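# Pull the cap off a marker on a desk

## Task

Take the cap off the marker so that the marker and its cap both end up lying on the desk, then open the grippers and back the robot away from them, finishing upright and not leaning (a fallen or tilted robot means failure).

## Robot and tools

Robot: an omnidirectional wheeled base carrying a column about 1.75 m high. A carriage rides up and down that column and holds two identical arms, left and right, each with six joints and a two-finger gripper. Arm bases sit roughly 0.57 m + lift_m above the floor; the carriage itself hangs about 0.15 m lower. A hand can reach about 0.78 m from its shoulder but only about 0.38 m below its arm base. The hand is roughly 0.16 m long and 0.1 m wide (0.14 m when open). Parked arm: joints 1-6 = 0, 0.05, 0.05, 1.45, 0, 0; with both parked the robot is about 0.95 m wide and 0.7 m long. The wheel motors are weak (2 N m), so they stop on contact easily.

Cameras: carriage_camera is fixed on the carriage, facing forward and tilted about 20 degrees down. left_wrist_camera and right_wrist_camera look out past the fingertips. All images are 672x504.

Frames: the base frame has its origin on the floor below the base centre, x forward, y left, z up. left_hand and right_hand are reported in it, each being the midpoint between that hand's pads; quat_wxyz rotates base axes into hand axes, where hand z runs along the fingers and the fingers open along hand y. A hand pointing straight up with joints 1, 5 and 6 at 0 reads (1, 0, 0, 0). The odometry frame is the base frame as it was at scene start; base_odometry comes from wheel turns only, so slip looks like travel; heading is positive to the left, -3.142 to 3.142. Hand readings get less accurate at long reach.

Tool execute_actions: argument actions is a list holding one action or nothing (empty just reports state and images). An action may contain base, joints, or both; their motions begin together. base takes exactly one key, each a relative offset from where the base last measured itself: translate_m (metres, forward positive, -2 to 2), strafe_m (metres, left positive, -2 to 2) or rotate_rad (radians, counter-clockwise/left positive, -6.3 to 6.3). joints is a single object, keyed by joint name, holding absolute targets for both arms together: lift_m 0 to 1 (metres of carriage travel); for each side (left_ and right_ prefixes) joint1_rad -2.617 to 3.054 (turn about vertical, 0 forward, positive left); joint2_rad 0 to 3.141 (shoulder: 0 upper arm back and level, 1.57 up, 3.14 forward and level); joint3_rad 0 to 3.141 (elbow: 0 folded, 3.14 straight); joint4_rad -1.57 to 1.57 (wrist pitch, positive lifts the fingertips); joint5_rad -1.57 to 1.57 (wrist yaw, positive swings fingertips to the RIGHT, opposite to joint1); joint6_rad -2.094 to 2.094 (roll about the finger axis, positive clockwise viewed from the forearm); gripper_m 0 to 0.093 (pad gap in metres). Joints left out may keep pushing toward earlier targets. Optional cameras: list of names, or all; [] gives no images. Bad keys or out-of-range numbers get the whole call rejected with no motion. An action is capped at 15 s.

Tool wait: seconds from 0 to 10; commands nothing and returns the same report. Tool zoom_image: camera plus region [x0, y0, x1, y1] in pixels of that camera's latest full image, at most 504x504. Tool finished_scene: pass scene number; it is final and reports success, so only call it when the marker and cap are both on the desk, grippers open and robot clear.

Reading results: joint_positions are the actual values; tolerances for done are about ±0.004 lift and gripper, ±0.02 to ±0.055 arm joints. base_status and joint_status per motion: done (for the base this only means wheels turned the commanded amount), off_target (resting short, maybe still pushing; normal for a gripper holding something), contact_stop or time_out (old target dropped, holds where it stopped), not_followed or the line joint command not followed with a cause (a self-collision check refused that arm's targets; the gripper still moves, and the refused targets may be retried later). on_its_own describes uncommanded behaviour; held at is the target, not the position. motor_effort is percent of maximum, sign toward higher values, bracket is peak; large and noisy errors. A lift effort that keeps dropping while lowering means a hand rests on something. drive_wheels clearly above its free value at rest means the base is still pressing. Joint torques are raw and offset. ARM HIT means an arm struck the robot hard. MOTOR HOT appears from 75 °C; at 90 °C that arm stops for 10 s and at 100 °C it goes limp and falls (OVER-TEMPERATURE FAULT, limit_stop_at_motor_heat); outstretched arms heat fast even empty, so do not hold them extended while idle.

Cautions: the robot can tip over and cannot recover; risk grows with a high carriage, stretched arms, loads, pulling, or abrupt stops; pictures are the only sign of leaning. Arms and grippers have no contact stop and keep pressing, then spring to target when freed. Never let the two arms collide or press on each other. If a drive hits something, reverse about 0.2 m (or undo the turn), again if still pressed. Do not back the column into a table edge. Grip firmly but gently (pads give about 45-60 N) and avoid dropping, slamming or pushing things off the desk. To untangle refused arms, move the refused arm clear first, the other in a later action. The robot holds the last command while you think.

Each tool is called after "Request:" by a JSON object that holds its "op" and its "data".

## Session

Request:
{"op": "execute_actions", "data": {"actions": []}}

Scene clock: 0.00 s.
Joint torques (N m, as the arm reports them, + toward a larger angle): no reading
base_odometry: x=+0.000 y=+0.000 heading=+0.000 (m, m, rad; odometry frame)
base_status: not commanded
joint_positions: lift_m=+0.303 left_joint1_rad=-0.010 left_joint2_rad=+0.072 left_joint3_rad=+0.046 left_joint4_rad=+1.479 left_joint5_rad=+0.044 left_joint6_rad=-0.028 left_gripper_m=+0.095 right_joint1_rad=-0.022 right_joint2_rad=+0.063 right_joint3_rad=+0.034 right_joint4_rad=+1.428 right_joint5_rad=-0.039 right_joint6_rad=+0.044 right_gripper_m=+0.095
joint_status: not commanded
motor_effort: lift_m=+26 drive_wheels=-3 (%)
left_hand: x=+0.3138 y=+0.3017 z=+1.2996 quat_wxyz=(+0.998, +0.022, +0.059, -0.020) (m; base frame)
right_hand: x=+0.3271 y=-0.3038 z=+1.2946 quat_wxyz=(+0.996, -0.017, +0.086, +0.012) (m; base frame)
pictures: carriage_camera, left_wrist_camera, right_wrist_camera
Images, in order (width x height): carriage_camera 672x504, left_wrist_camera 672x504, right_wrist_camera 672x504.

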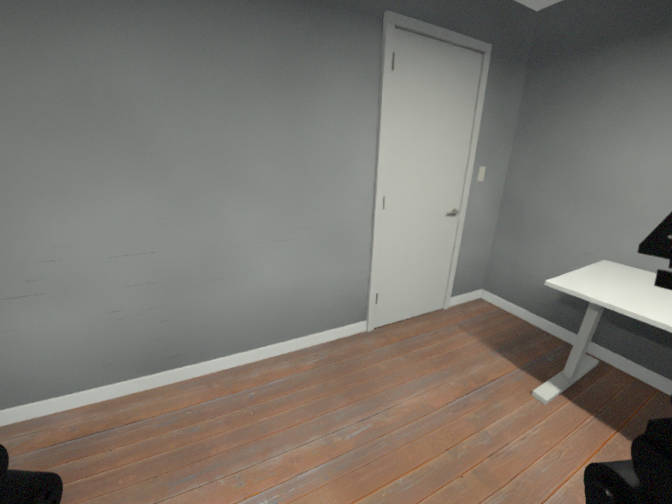

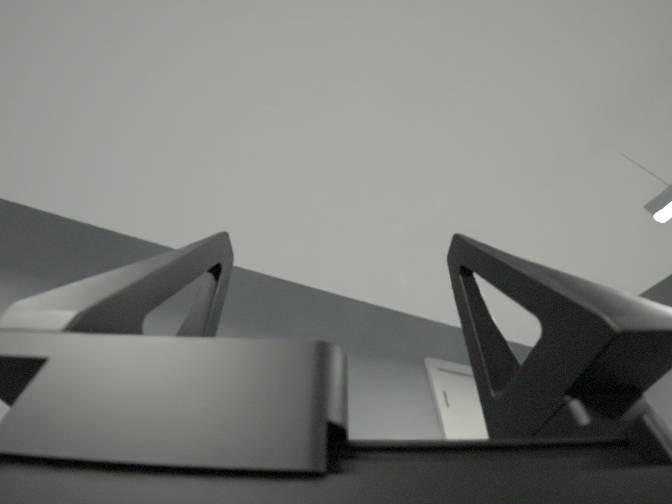

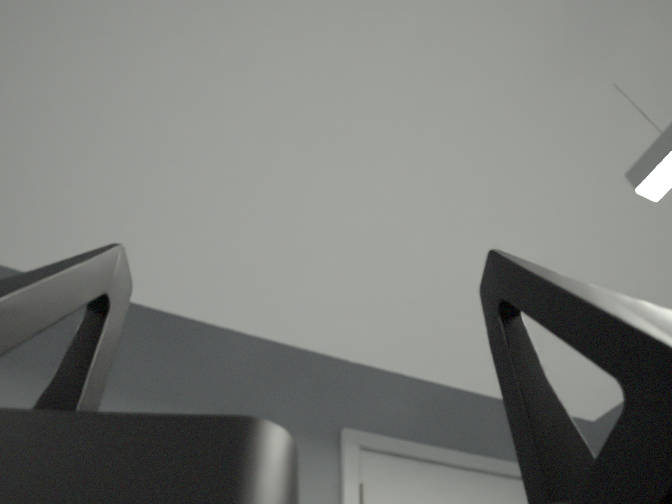

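Request:
{"op": "execute_actions", "data": {"actions": [{"base":{"rotate_rad":-1.15}}], "cameras": ["carriage_camera"]}}

Scene clock: 5.23 s.
Joint torques (N m, as the arm reports them, + toward a larger angle): left_arm=[-0.17  4.52  6.16 -0.42 -0.11  0.02] | right_arm=[-0.56  4.28  6.03 -0.22  0.05 -0.04]
base_odometry: x=+0.000 y=+0.000 heading=-1.149 (m, m, rad; odometry frame)
base_status: done
joint_positions: lift_m=+0.303 left_joint1_rad=-0.010 left_joint2_rad=+0.072 left_joint3_rad=+0.046 left_joint4_rad=+1.479 left_joint5_rad=+0.044 left_joint6_rad=-0.028 left_gripper_m=+0.095 right_joint1_rad=-0.022 right_joint2_rad=+0.063 right_joint3_rad=+0.034 right_joint4_rad=+1.428 right_joint5_rad=-0.039 right_joint6_rad=+0.044 right_gripper_m=+0.095
joint_status: not commanded
motor_effort: lift_m=+26(28) drive_wheels=+9(30) (%)
left_hand: x=+0.3138 y=+0.3017 z=+1.2996 quat_wxyz=(+0.998, +0.022, +0.059, -0.020) (m; base frame)
right_hand: x=+0.3271 y=-0.3038 z=+1.2946 quat_wxyz=(+0.996, -0.017, +0.086, +0.012) (m; base frame)
pictures: carriage_camera
Images, in order (width x height): carriage_camera 672x504.

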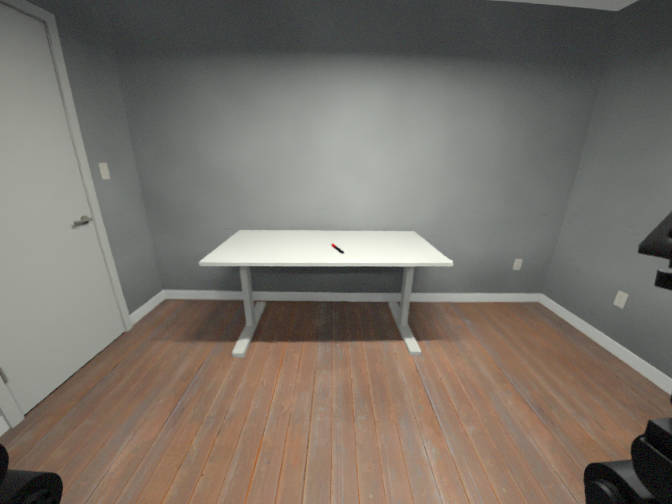

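Request:
{"op": "execute_actions", "data": {"actions": [{"base":{"translate_m":0.9},"joints":{"lift_m":0.5,"left_joint2_rad":1.8,"left_joint3_rad":1.2,"left_joint4_rad":-0.97,"right_joint2_rad":1.8,"right_joint3_rad":1.2,"right_joint4_rad":-0.97}}]}}

Scene clock: 13.83 s.
Joint torques (N m, as the arm reports them, + toward a larger angle): left_arm=[-0.2  -8.85  7.79  0.32 -0.07  0.03] | right_arm=[-0.48 -9.14  7.66  0.21  0.02 -0.02]
base_odometry: x=+0.367 y=-0.822 heading=-1.150 (m, m, rad; odometry frame)
base_status: done
joint_positions: lift_m=+0.500 left_joint1_rad=-0.010 left_joint2_rad=+1.793 left_joint3_rad=+1.183 left_joint4_rad=-0.967 left_joint5_rad=+0.044 left_joint6_rad=-0.028 left_gripper_m=+0.095 right_joint1_rad=-0.022 right_joint2_rad=+1.802 right_joint3_rad=+1.179 right_joint4_rad=-0.965 right_joint5_rad=-0.039 right_joint6_rad=+0.044 right_gripper_m=+0.095
joint_status: all done
motor_effort: lift_m=+29(39) drive_wheels=-9(39) (%)
left_hand: x=+0.5937 y=+0.2989 z=+1.1007 quat_wxyz=(-0.003, -0.009, +1.000, -0.022) (m; base frame)
right_hand: x=+0.5922 y=-0.3098 z=+1.0972 quat_wxyz=(-0.009, +0.033, +0.999, +0.020) (m; base frame)
pictures: carriage_camera, left_wrist_camera, right_wrist_camera
Images, in order (width x height): carriage_camera 672x504, left_wrist_camera 672x504, right_wrist_camera 672x504.

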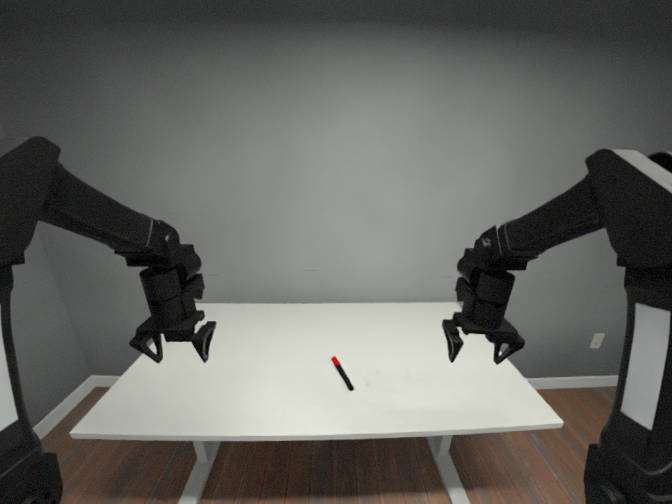

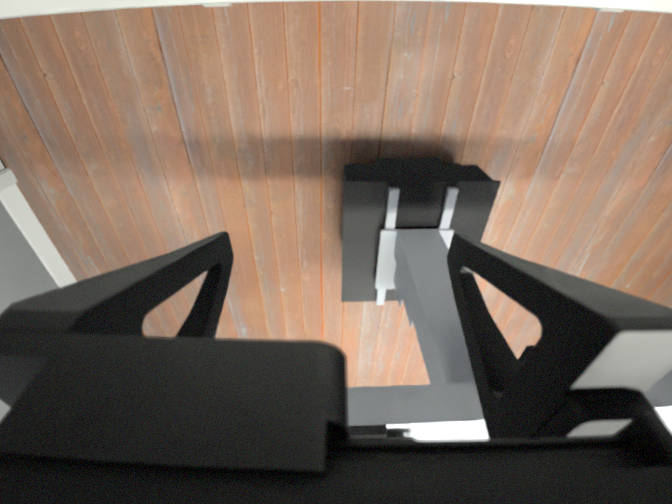

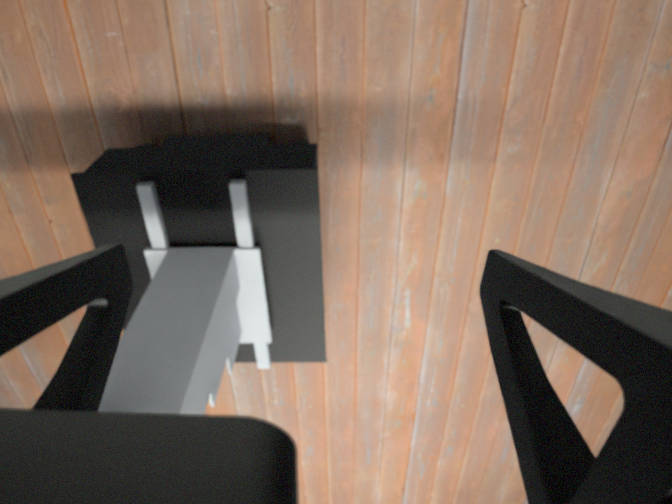

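Request:
{"op": "execute_actions", "data": {"actions": [{"base":{"translate_m":0.2},"joints":{"lift_m":0.3,"left_joint2_rad":0.6,"left_joint3_rad":0.4,"left_joint4_rad":0,"right_joint1_rad":0.37,"right_joint2_rad":2.0,"right_joint4_rad":-0.15,"right_joint5_rad":0,"right_joint6_rad":0,"right_gripper_m":0.06}}], "cameras": []}}

Request:
{"op": "execute_actions", "data": {"actions": [{"base":{"strafe_m":0.1}}]}}

Scene clock: 39.03 s.
Joint torques (N m, as the arm reports them, + toward a larger angle): left_arm=[-0.14 -1.02  8.1   2.5  -0.08  0.03] | right_arm=[ -0.89 -12.94   7.03   1.67   0.06  -0.15]
base_odometry: x=+0.449 y=-1.005 heading=-1.151 (m, m, rad; odometry frame)
base_status: done
joint_positions: lift_m=+0.300 left_joint1_rad=-0.010 left_joint2_rad=+0.610 left_joint3_rad=+0.406 left_joint4_rad=-0.007 left_joint5_rad=+0.044 left_joint6_rad=-0.028 left_gripper_m=+0.095 right_joint1_rad=+0.376 right_joint2_rad=+2.015 right_joint3_rad=+1.196 right_joint4_rad=-0.170 right_joint5_rad=-0.002 right_joint6_rad=+0.008 right_gripper_m=+0.060
joint_status: all done
motor_effort: lift_m=+25(21) drive_wheels=-9(39) (%)
left_hand: x=+0.5778 y=+0.2990 z=+1.0894 quat_wxyz=(+0.628, +0.007, +0.778, -0.029) (m; base frame)
right_hand: x=+0.7279 y=-0.1332 z=+0.8752 quat_wxyz=(+0.281, -0.175, +0.942, +0.056) (m; base frame)
pictures: none
No camera images: the call's "cameras" was empty. Leave "cameras" out to get every camera's image.

Scene clock: 40.70 s.
Joint torques (N m, as the arm reports them, + toward a larger angle): left_arm=[-0.15 -0.97  8.11  2.49 -0.09  0.03] | right_arm=[ -0.77 -12.87   6.92   1.64   0.07  -0.11]
base_odometry: x=+0.540 y=-0.964 heading=-1.151 (m, m, rad; odometry frame)
base_status: done
joint_positions: lift_m=+0.300 left_joint1_rad=-0.010 left_joint2_rad=+0.610 left_joint3_rad=+0.406 left_joint4_rad=-0.006 left_joint5_rad=+0.044 left_joint6_rad=-0.028 left_gripper_m=+0.095 right_joint1_rad=+0.374 right_joint2_rad=+2.015 right_joint3_rad=+1.196 right_joint4_rad=-0.169 right_joint5_rad=-0.002 right_joint6_rad=+0.008 right_gripper_m=+0.060
joint_status: not commanded
motor_effort: lift_m=+25(28) drive_wheels=-4(31) (%)
left_hand: x=+0.5778 y=+0.2990 z=+1.0895 quat_wxyz=(+0.628, +0.007, +0.777, -0.029) (m; base frame)
right_hand: x=+0.7284 y=-0.1342 z=+0.8753 quat_wxyz=(+0.282, -0.174, +0.942, +0.055) (m; base frame)
pictures: carriage_camera, left_wrist_camera, right_wrist_camera
Images, in order (width x height): carriage_camera 672x504, left_wrist_camera 672x504, right_wrist_camera 672x504.

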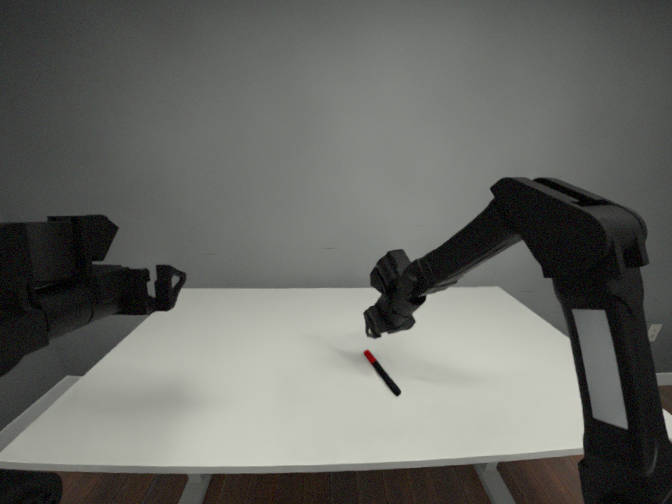

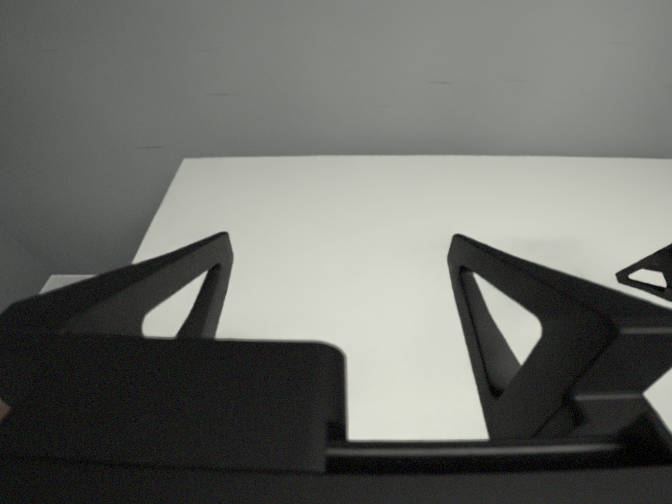

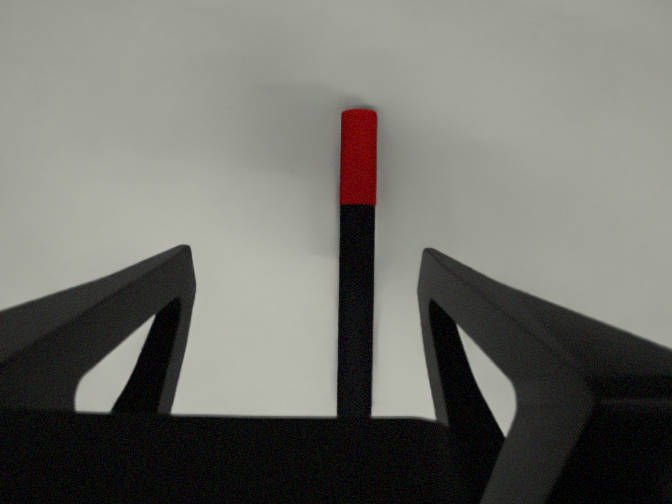

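Request:
{"op": "execute_actions", "data": {"actions": [{"base":{"strafe_m":-0.015},"joints":{"lift_m":0.21}}]}}

Scene clock: 45.20 s.
Joint torques (N m, as the arm reports them, + toward a larger angle): left_arm=[-0.13 -0.98  8.2   2.45 -0.07  0.03] | right_arm=[ -0.66 -12.3    6.81   1.59   0.04  -0.14]
base_odometry: x=+0.526 y=-0.970 heading=-1.151 (m, m, rad; odometry frame)
base_status: done
joint_positions: lift_m=+0.210 left_joint1_rad=-0.010 left_joint2_rad=+0.610 left_joint3_rad=+0.406 left_joint4_rad=-0.002 left_joint5_rad=+0.044 left_joint6_rad=-0.028 left_gripper_m=+0.095 right_joint1_rad=+0.373 right_joint2_rad=+2.007 right_joint3_rad=+1.196 right_joint4_rad=-0.160 right_joint5_rad=-0.002 right_joint6_rad=+0.008 right_gripper_m=+0.060
joint_status: all done
motor_effort: lift_m=+23(19) drive_wheels=+5(29) (%)
left_hand: x=+0.5780 y=+0.2990 z=+1.0005 quat_wxyz=(+0.630, +0.007, +0.776, -0.029) (m; base frame)
right_hand: x=+0.7311 y=-0.1334 z=+0.7906 quat_wxyz=(+0.290, -0.174, +0.939, +0.057) (m; base frame)
pictures: carriage_camera, left_wrist_camera, right_wrist_camera
Images, in order (width x height): carriage_camera 672x504, left_wrist_camera 672x504, right_wrist_camera 672x504.

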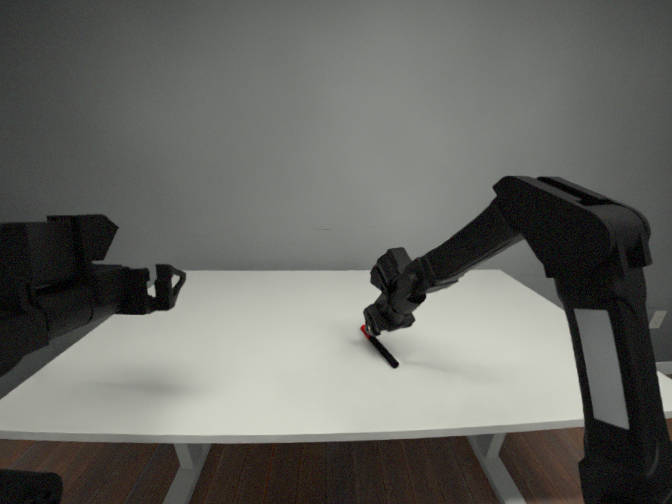

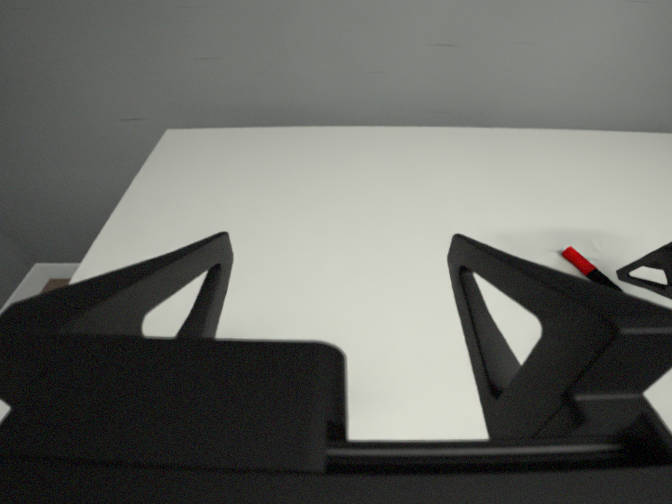

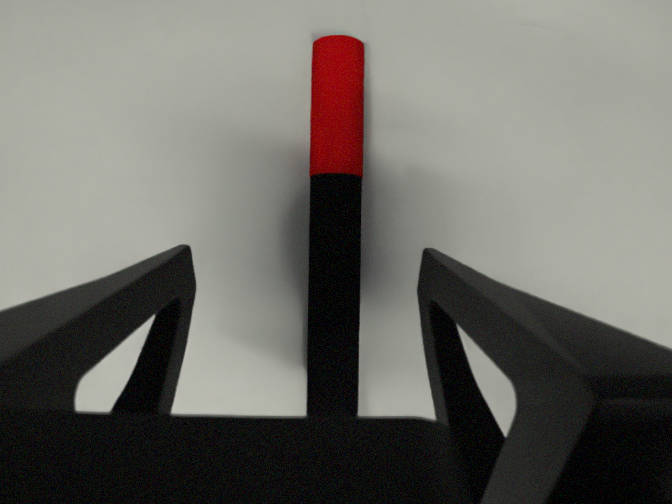

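Request:
{"op": "execute_actions", "data": {"actions": [{"joints":{"lift_m":0.175}}]}}

Scene clock: 48.27 s.
Joint torques (N m, as the arm reports them, + toward a larger angle): left_arm=[-0.25 -0.9   8.15  2.46 -0.09  0.03] | right_arm=[ -0.87 -12.47   6.87   1.52   0.04  -0.11]
base_odometry: x=+0.526 y=-0.970 heading=-1.151 (m, m, rad; odometry frame)
base_status: not commanded
joint_positions: lift_m=+0.175 left_joint1_rad=-0.010 left_joint2_rad=+0.610 left_joint3_rad=+0.406 left_joint4_rad=-0.002 left_joint5_rad=+0.044 left_joint6_rad=-0.028 left_gripper_m=+0.095 right_joint1_rad=+0.373 right_joint2_rad=+2.009 right_joint3_rad=+1.196 right_joint4_rad=-0.158 right_joint5_rad=-0.002 right_joint6_rad=+0.008 right_gripper_m=+0.060
joint_status: all done
motor_effort: lift_m=+22(27) drive_wheels=+4(4) (%)
left_hand: x=+0.5780 y=+0.2990 z=+0.9656 quat_wxyz=(+0.630, +0.007, +0.776, -0.029) (m; base frame)
right_hand: x=+0.7312 y=-0.1333 z=+0.7547 quat_wxyz=(+0.290, -0.174, +0.939, +0.057) (m; base frame)
pictures: carriage_camera, left_wrist_camera, right_wrist_camera
Images, in order (width x height): carriage_camera 672x504, left_wrist_camera 672x504, right_wrist_camera 672x504.

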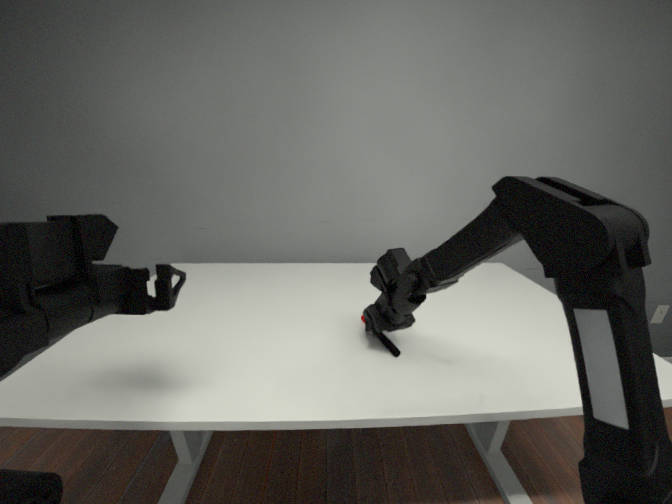

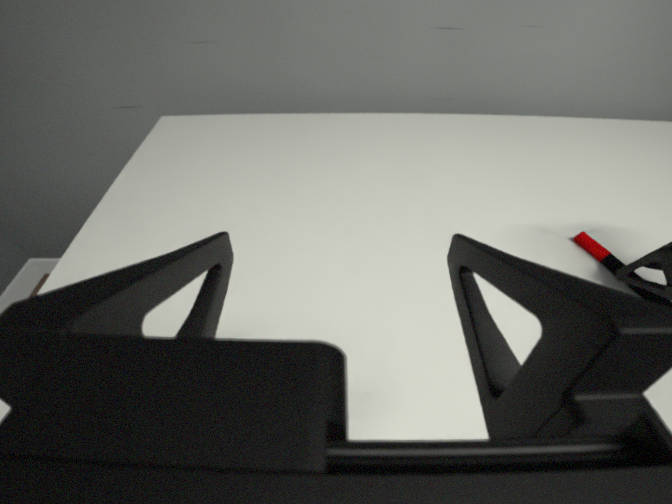

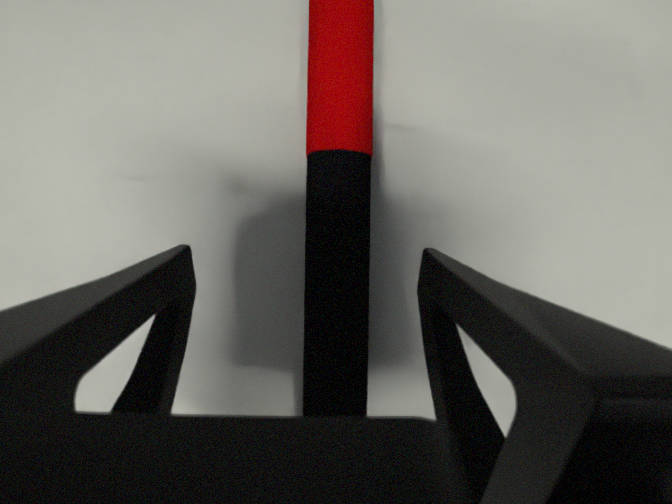

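Request:
{"op": "execute_actions", "data": {"actions": [{"base":{"strafe_m":-0.014}}], "cameras": []}}

Request:
{"op": "execute_actions", "data": {"actions": [{"base":{"translate_m":-0.02},"joints":{"lift_m":0.158}}], "cameras": ["right_wrist_camera"]}}

Request:
{"op": "execute_actions", "data": {"actions": [{"joints":{"right_gripper_m":0.0}}]}}

Scene clock: 52.17 s.
Joint torques (N m, as the arm reports them, + toward a larger angle): left_arm=[-0.17 -0.97  8.12  2.44 -0.09  0.04] | right_arm=[ -0.58 -12.56   7.04   1.56   0.06  -0.09]
base_odometry: x=+0.514 y=-0.976 heading=-1.151 (m, m, rad; odometry frame)
base_status: done
joint_positions: lift_m=+0.175 left_joint1_rad=-0.010 left_joint2_rad=+0.610 left_joint3_rad=+0.406 left_joint4_rad=-0.002 left_joint5_rad=+0.044 left_joint6_rad=-0.028 left_gripper_m=+0.095 right_joint1_rad=+0.373 right_joint2_rad=+2.009 right_joint3_rad=+1.196 right_joint4_rad=-0.158 right_joint5_rad=-0.002 right_joint6_rad=+0.008 right_gripper_m=+0.060
joint_status: not commanded
motor_effort: lift_m=+25(23) drive_wheels=+4(30) (%)
left_hand: x=+0.5780 y=+0.2990 z=+0.9656 quat_wxyz=(+0.630, +0.007, +0.776, -0.029) (m; base frame)
right_hand: x=+0.7313 y=-0.1335 z=+0.7547 quat_wxyz=(+0.290, -0.173, +0.940, +0.057) (m; base frame)
pictures: none
No camera images: the call's "cameras" was empty. Leave "cameras" out to get every camera's image.

Scene clock: 53.03 s.
Joint torques (N m, as the arm reports them, + toward a larger angle): left_arm=[-0.19 -0.96  8.09  2.48 -0.09  0.03] | right_arm=[ -0.84 -12.6    6.93   1.56   0.08  -0.12]
base_odometry: x=+0.506 y=-0.957 heading=-1.151 (m, m, rad; odometry frame)
base_status: done
joint_positions: lift_m=+0.158 left_joint1_rad=-0.010 left_joint2_rad=+0.610 left_joint3_rad=+0.406 left_joint4_rad=-0.004 left_joint5_rad=+0.044 left_joint6_rad=-0.028 left_gripper_m=+0.095 right_joint1_rad=+0.373 right_joint2_rad=+2.012 right_joint3_rad=+1.196 right_joint4_rad=-0.157 right_joint5_rad=-0.002 right_joint6_rad=+0.008 right_gripper_m=+0.060
joint_status: all done
motor_effort: lift_m=+27(28) drive_wheels=-3(21) (%)
left_hand: x=+0.5779 y=+0.2990 z=+0.9479 quat_wxyz=(+0.629, +0.007, +0.777, -0.029) (m; base frame)
right_hand: x=+0.7313 y=-0.1335 z=+0.7367 quat_wxyz=(+0.289, -0.174, +0.940, +0.057) (m; base frame)
pictures: right_wrist_camera
Images, in order (width x height): right_wrist_camera 672x504.

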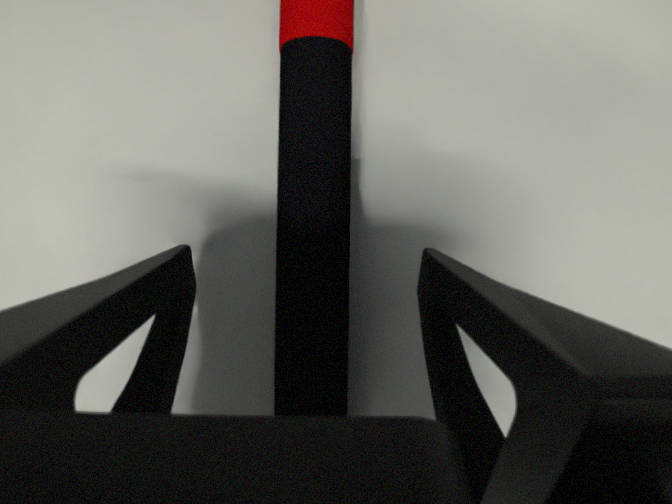

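Scene clock: 53.67 s.
Joint torques (N m, as the arm reports them, + toward a larger angle): left_arm=[-0.15 -0.97  8.09  2.48 -0.09  0.03] | right_arm=[ -0.66 -12.51   6.95   1.57   0.06  -0.09]
base_odometry: x=+0.506 y=-0.957 heading=-1.151 (m, m, rad; odometry frame)
base_status: not commanded
joint_positions: lift_m=+0.158 left_joint1_rad=-0.010 left_joint2_rad=+0.610 left_joint3_rad=+0.406 left_joint4_rad=-0.004 left_joint5_rad=+0.044 left_joint6_rad=-0.028 left_gripper_m=+0.095 right_joint1_rad=+0.373 right_joint2_rad=+2.012 right_joint3_rad=+1.196 right_joint4_rad=-0.157 right_joint5_rad=-0.002 right_joint6_rad=+0.008 right_gripper_m=+0.017
joint_status: right_gripper_m off_target (ended at +0.017, target +0.000)
motor_effort: lift_m=+22(24) drive_wheels=-3(3) (%)
left_hand: x=+0.5779 y=+0.2990 z=+0.9479 quat_wxyz=(+0.629, +0.007, +0.777, -0.029) (m; base frame)
right_hand: x=+0.7313 y=-0.1335 z=+0.7367 quat_wxyz=(+0.289, -0.174, +0.940, +0.057) (m; base frame)
pictures: carriage_camera, left_wrist_camera, right_wrist_camera
Images, in order (width x height): carriage_camera 672x504, left_wrist_camera 672x504, right_wrist_camera 672x504.

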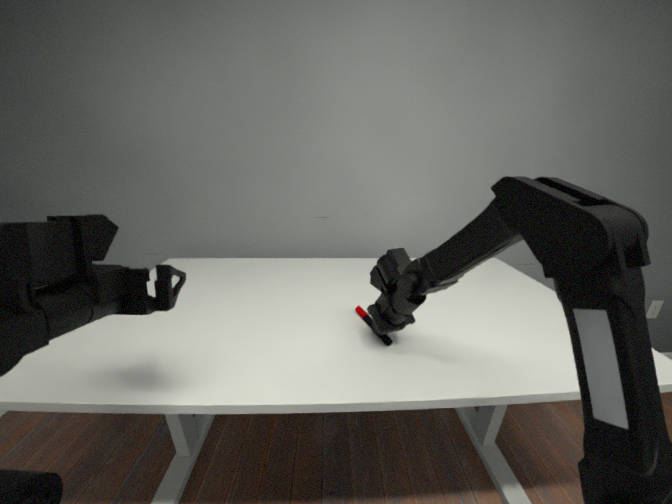

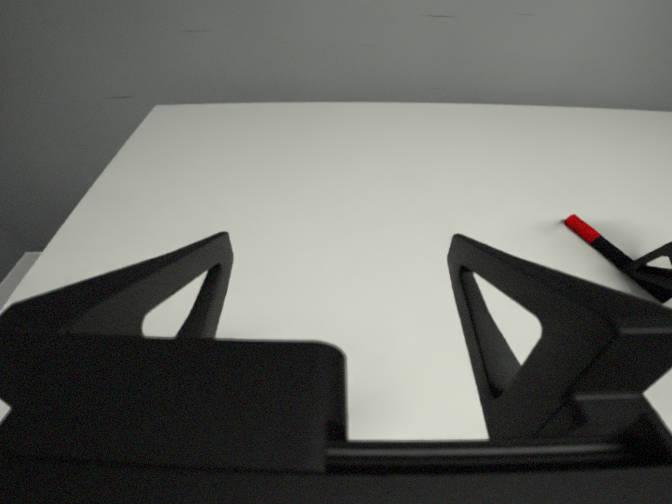

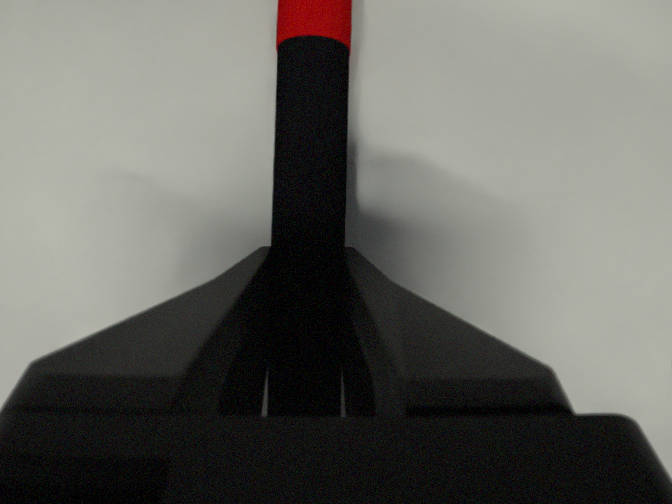

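Request:
{"op": "execute_actions", "data": {"actions": [{"joints":{"lift_m":0.22,"right_joint2_rad":1.75,"right_joint3_rad":1.0,"right_joint4_rad":-0.21}}], "cameras": []}}

Request:
{"op": "execute_actions", "data": {"actions": [{"joints":{"right_joint1_rad":0.92,"left_joint1_rad":-0.65,"left_joint2_rad":0.9,"left_joint3_rad":0.33,"left_joint4_rad":-0.03,"left_joint5_rad":0,"left_joint6_rad":-1.57,"left_gripper_m":0.06}}]}}

Scene clock: 64.53 s.
Joint torques (N m, as the arm reports them, + toward a larger angle): left_arm=[-0.16 -0.96  8.09  2.4  -0.09  0.02] | right_arm=[-0.64 -8.69  6.2   1.57  0.06 -0.13]
base_odometry: x=+0.506 y=-0.957 heading=-1.151 (m, m, rad; odometry frame)
base_status: not commanded
joint_positions: lift_m=+0.220 left_joint1_rad=-0.010 left_joint2_rad=+0.610 left_joint3_rad=+0.406 left_joint4_rad=+0.004 left_joint5_rad=+0.044 left_joint6_rad=-0.028 left_gripper_m=+0.095 right_joint1_rad=+0.373 right_joint2_rad=+1.743 right_joint3_rad=+1.010 right_joint4_rad=-0.212 right_joint5_rad=-0.002 right_joint6_rad=+0.008 right_gripper_m=+0.017
joint_status: all done
motor_effort: lift_m=+28(36) drive_wheels=+0(3) (%)
left_hand: x=+0.5783 y=+0.2990 z=+1.0114 quat_wxyz=(+0.632, +0.007, +0.774, -0.029) (m; base frame)
right_hand: x=+0.6837 y=-0.1521 z=+0.8414 quat_wxyz=(+0.302, -0.173, +0.936, +0.059) (m; base frame)
pictures: none
No camera images: the call's "cameras" was empty. Leave "cameras" out to get every camera's image.

Scene clock: 66.27 s.
Joint torques (N m, as the arm reports them, + toward a larger angle): left_arm=[-0.67 -0.92  7.03  2.11 -0.14  0.  ] | right_arm=[-0.57 -8.8   6.09  1.6   0.08 -0.15]
base_odometry: x=+0.506 y=-0.957 heading=-1.151 (m, m, rad; odometry frame)
base_status: not commanded
joint_positions: lift_m=+0.220 left_joint1_rad=-0.643 left_joint2_rad=+0.889 left_joint3_rad=+0.345 left_joint4_rad=-0.021 left_joint5_rad=+0.001 left_joint6_rad=-1.561 left_gripper_m=+0.060 right_joint1_rad=+0.919 right_joint2_rad=+1.743 right_joint3_rad=+1.010 right_joint4_rad=-0.212 right_joint5_rad=-0.001 right_joint6_rad=+0.008 right_gripper_m=+0.017
joint_status: all done
motor_effort: lift_m=+30(28) drive_wheels=+1(1) (%)
left_hand: x=+0.5234 y=+0.1284 z=+0.8980 quat_wxyz=(+0.217, -0.388, +0.786, -0.430) (m; base frame)
right_hand: x=+0.5434 y=+0.0337 z=+0.8414 quat_wxyz=(+0.275, -0.419, +0.854, +0.138) (m; base frame)
pictures: carriage_camera, left_wrist_camera, right_wrist_camera
Images, in order (width x height): carriage_camera 672x504, left_wrist_camera 672x504, right_wrist_camera 672x504.

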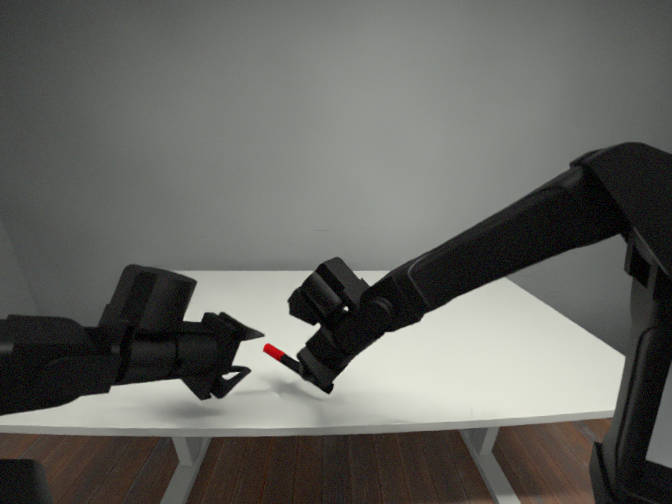

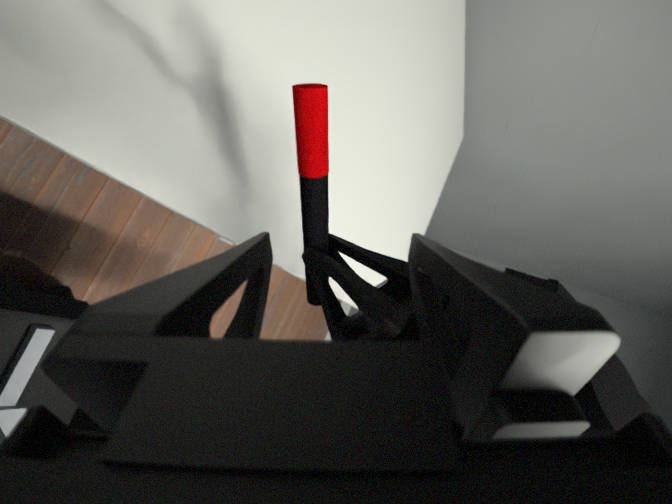

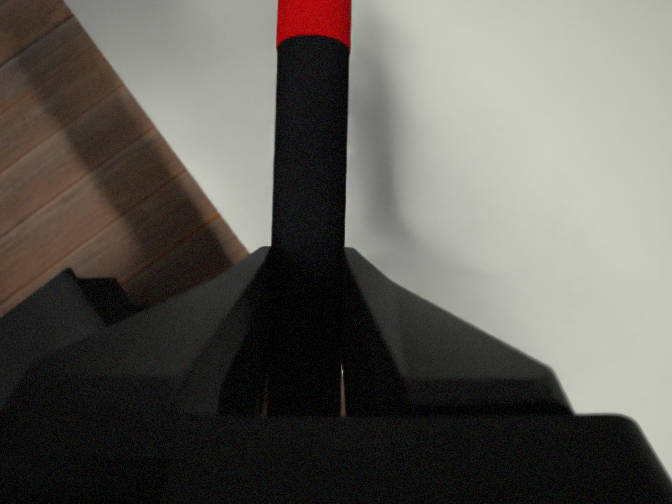

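Request:
{"op": "execute_actions", "data": {"actions": [{"joints":{"left_joint1_rad":-0.57}}], "cameras": []}}

Request:
{"op": "execute_actions", "data": {"actions": [{"base":{"translate_m":0.08},"joints":{"left_joint2_rad":1.3,"left_joint3_rad":0.39,"left_joint4_rad":0.34}}]}}

Scene clock: 73.20 s.
Joint torques (N m, as the arm reports them, + toward a larger angle): left_arm=[ 0.29 -0.93  7.03  2.11 -0.15  0.  ] | right_arm=[-0.53 -8.75  6.15  1.52  0.05 -0.16]
base_odometry: x=+0.506 y=-0.957 heading=-1.151 (m, m, rad; odometry frame)
base_status: not commanded
joint_positions: lift_m=+0.220 left_joint1_rad=-0.576 left_joint2_rad=+0.889 left_joint3_rad=+0.345 left_joint4_rad=-0.021 left_joint5_rad=+0.000 left_joint6_rad=-1.561 left_gripper_m=+0.060 right_joint1_rad=+0.919 right_joint2_rad=+1.743 right_joint3_rad=+1.010 right_joint4_rad=-0.212 right_joint5_rad=-0.001 right_joint6_rad=+0.008 right_gripper_m=+0.017
joint_status: all done
motor_effort: lift_m=+30(29) drive_wheels=+1(1) (%)
left_hand: x=+0.5350 y=+0.1449 z=+0.8980 quat_wxyz=(+0.232, -0.414, +0.772, -0.423) (m; base frame)
right_hand: x=+0.5434 y=+0.0337 z=+0.8414 quat_wxyz=(+0.275, -0.419, +0.854, +0.138) (m; base frame)
pictures: none
No camera images: the call's "cameras" was empty. Leave "cameras" out to get every camera's image.

Scene clock: 74.70 s.
Joint torques (N m, as the arm reports them, + toward a larger angle): left_arm=[ 0.27 -3.84  8.02  2.32 -0.15  0.  ] | right_arm=[-0.48 -8.68  6.17  1.56  0.08 -0.1 ]
base_odometry: x=+0.538 y=-1.030 heading=-1.151 (m, m, rad; odometry frame)
base_status: done
joint_positions: lift_m=+0.220 left_joint1_rad=-0.576 left_joint2_rad=+1.290 left_joint3_rad=+0.379 left_joint4_rad=+0.328 left_joint5_rad=+0.000 left_joint6_rad=-1.561 left_gripper_m=+0.060 right_joint1_rad=+0.919 right_joint2_rad=+1.743 right_joint3_rad=+1.010 right_joint4_rad=-0.212 right_joint5_rad=-0.001 right_joint6_rad=+0.008 right_gripper_m=+0.017
joint_status: all done
motor_effort: lift_m=+26(27) drive_wheels=-7(29) (%)
left_hand: x=+0.5750 y=+0.1189 z=+0.8615 quat_wxyz=(+0.228, -0.416, +0.776, -0.416) (m; base frame)
right_hand: x=+0.5433 y=+0.0336 z=+0.8413 quat_wxyz=(+0.275, -0.419, +0.854, +0.138) (m; base frame)
pictures: carriage_camera, left_wrist_camera, right_wrist_camera
Images, in order (width x height): carriage_camera 672x504, left_wrist_camera 672x504, right_wrist_camera 672x504.

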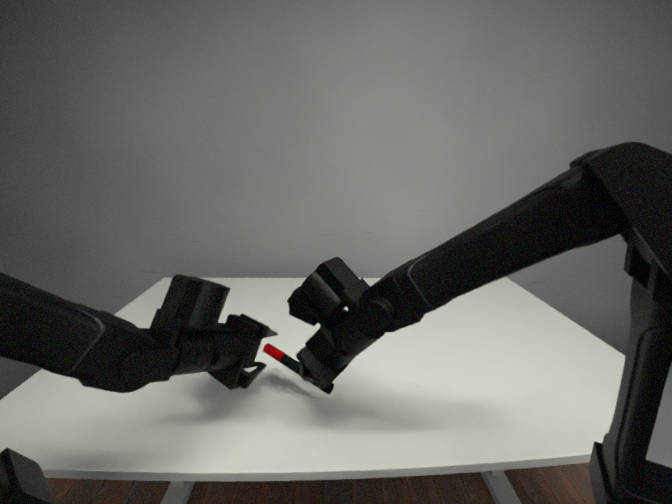

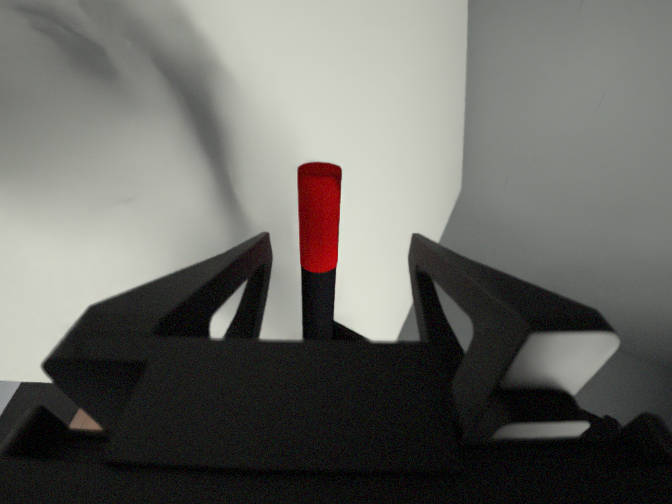

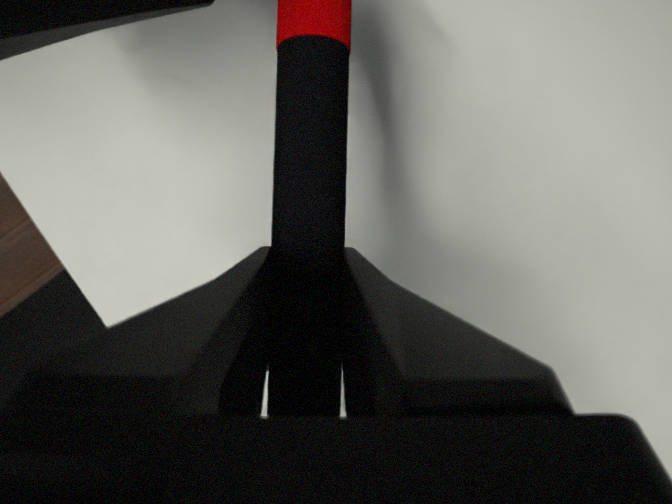

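Request:
{"op": "execute_actions", "data": {"actions": [{"joints":{"left_joint1_rad":-0.54,"left_joint2_rad":1.53,"left_joint3_rad":0.42,"left_joint4_rad":0.53}}]}}

Scene clock: 78.30 s.
Joint torques (N m, as the arm reports them, + toward a larger angle): left_arm=[ 0.3  -5.54  7.07  2.3  -0.14 -0.01] | right_arm=[-0.61 -8.79  6.19  1.56 -0.03 -0.16]
base_odometry: x=+0.538 y=-1.030 heading=-1.151 (m, m, rad; odometry frame)
base_status: not commanded
joint_positions: lift_m=+0.220 left_joint1_rad=-0.547 left_joint2_rad=+1.521 left_joint3_rad=+0.409 left_joint4_rad=+0.517 left_joint5_rad=+0.000 left_joint6_rad=-1.561 left_gripper_m=+0.060 right_joint1_rad=+0.919 right_joint2_rad=+1.743 right_joint3_rad=+1.010 right_joint4_rad=-0.213 right_joint5_rad=+0.006 right_joint6_rad=+0.008 right_gripper_m=+0.017
joint_status: all done
motor_effort: lift_m=+27(30) drive_wheels=-5(7) (%)
left_hand: x=+0.6001 y=+0.1155 z=+0.8328 quat_wxyz=(+0.231, -0.429, +0.772, -0.408) (m; base frame)
right_hand: x=+0.5440 y=+0.0327 z=+0.8411 quat_wxyz=(+0.276, -0.418, +0.855, +0.135) (m; base frame)
pictures: carriage_camera, left_wrist_camera, right_wrist_camera
Images, in order (width x height): carriage_camera 672x504, left_wrist_camera 672x504, right_wrist_camera 672x504.

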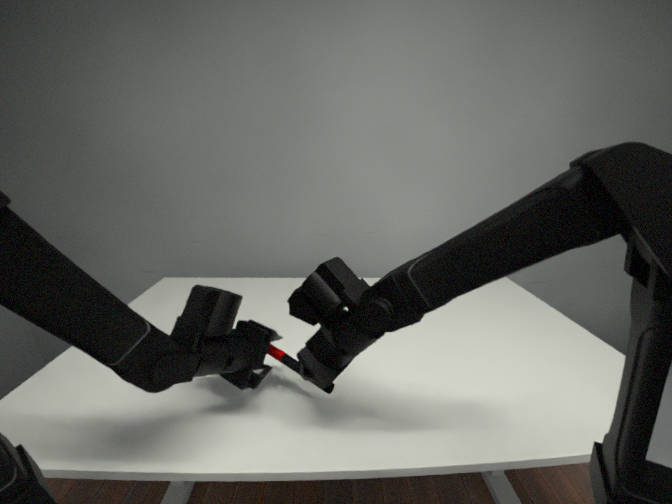

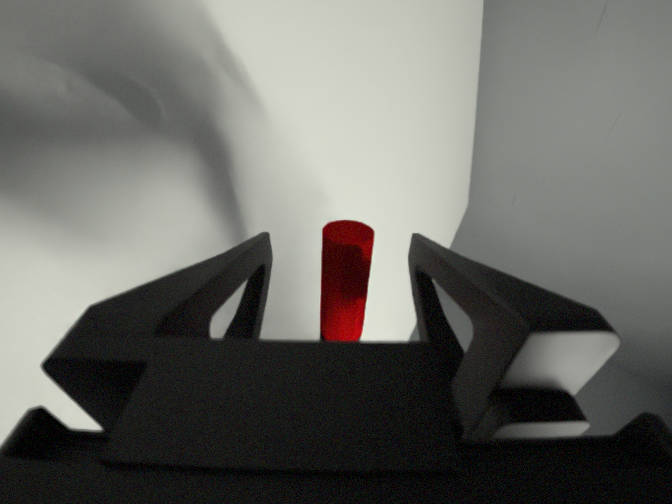

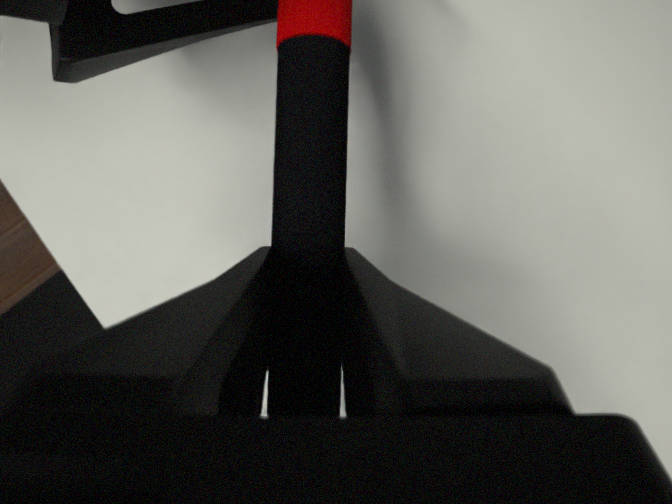

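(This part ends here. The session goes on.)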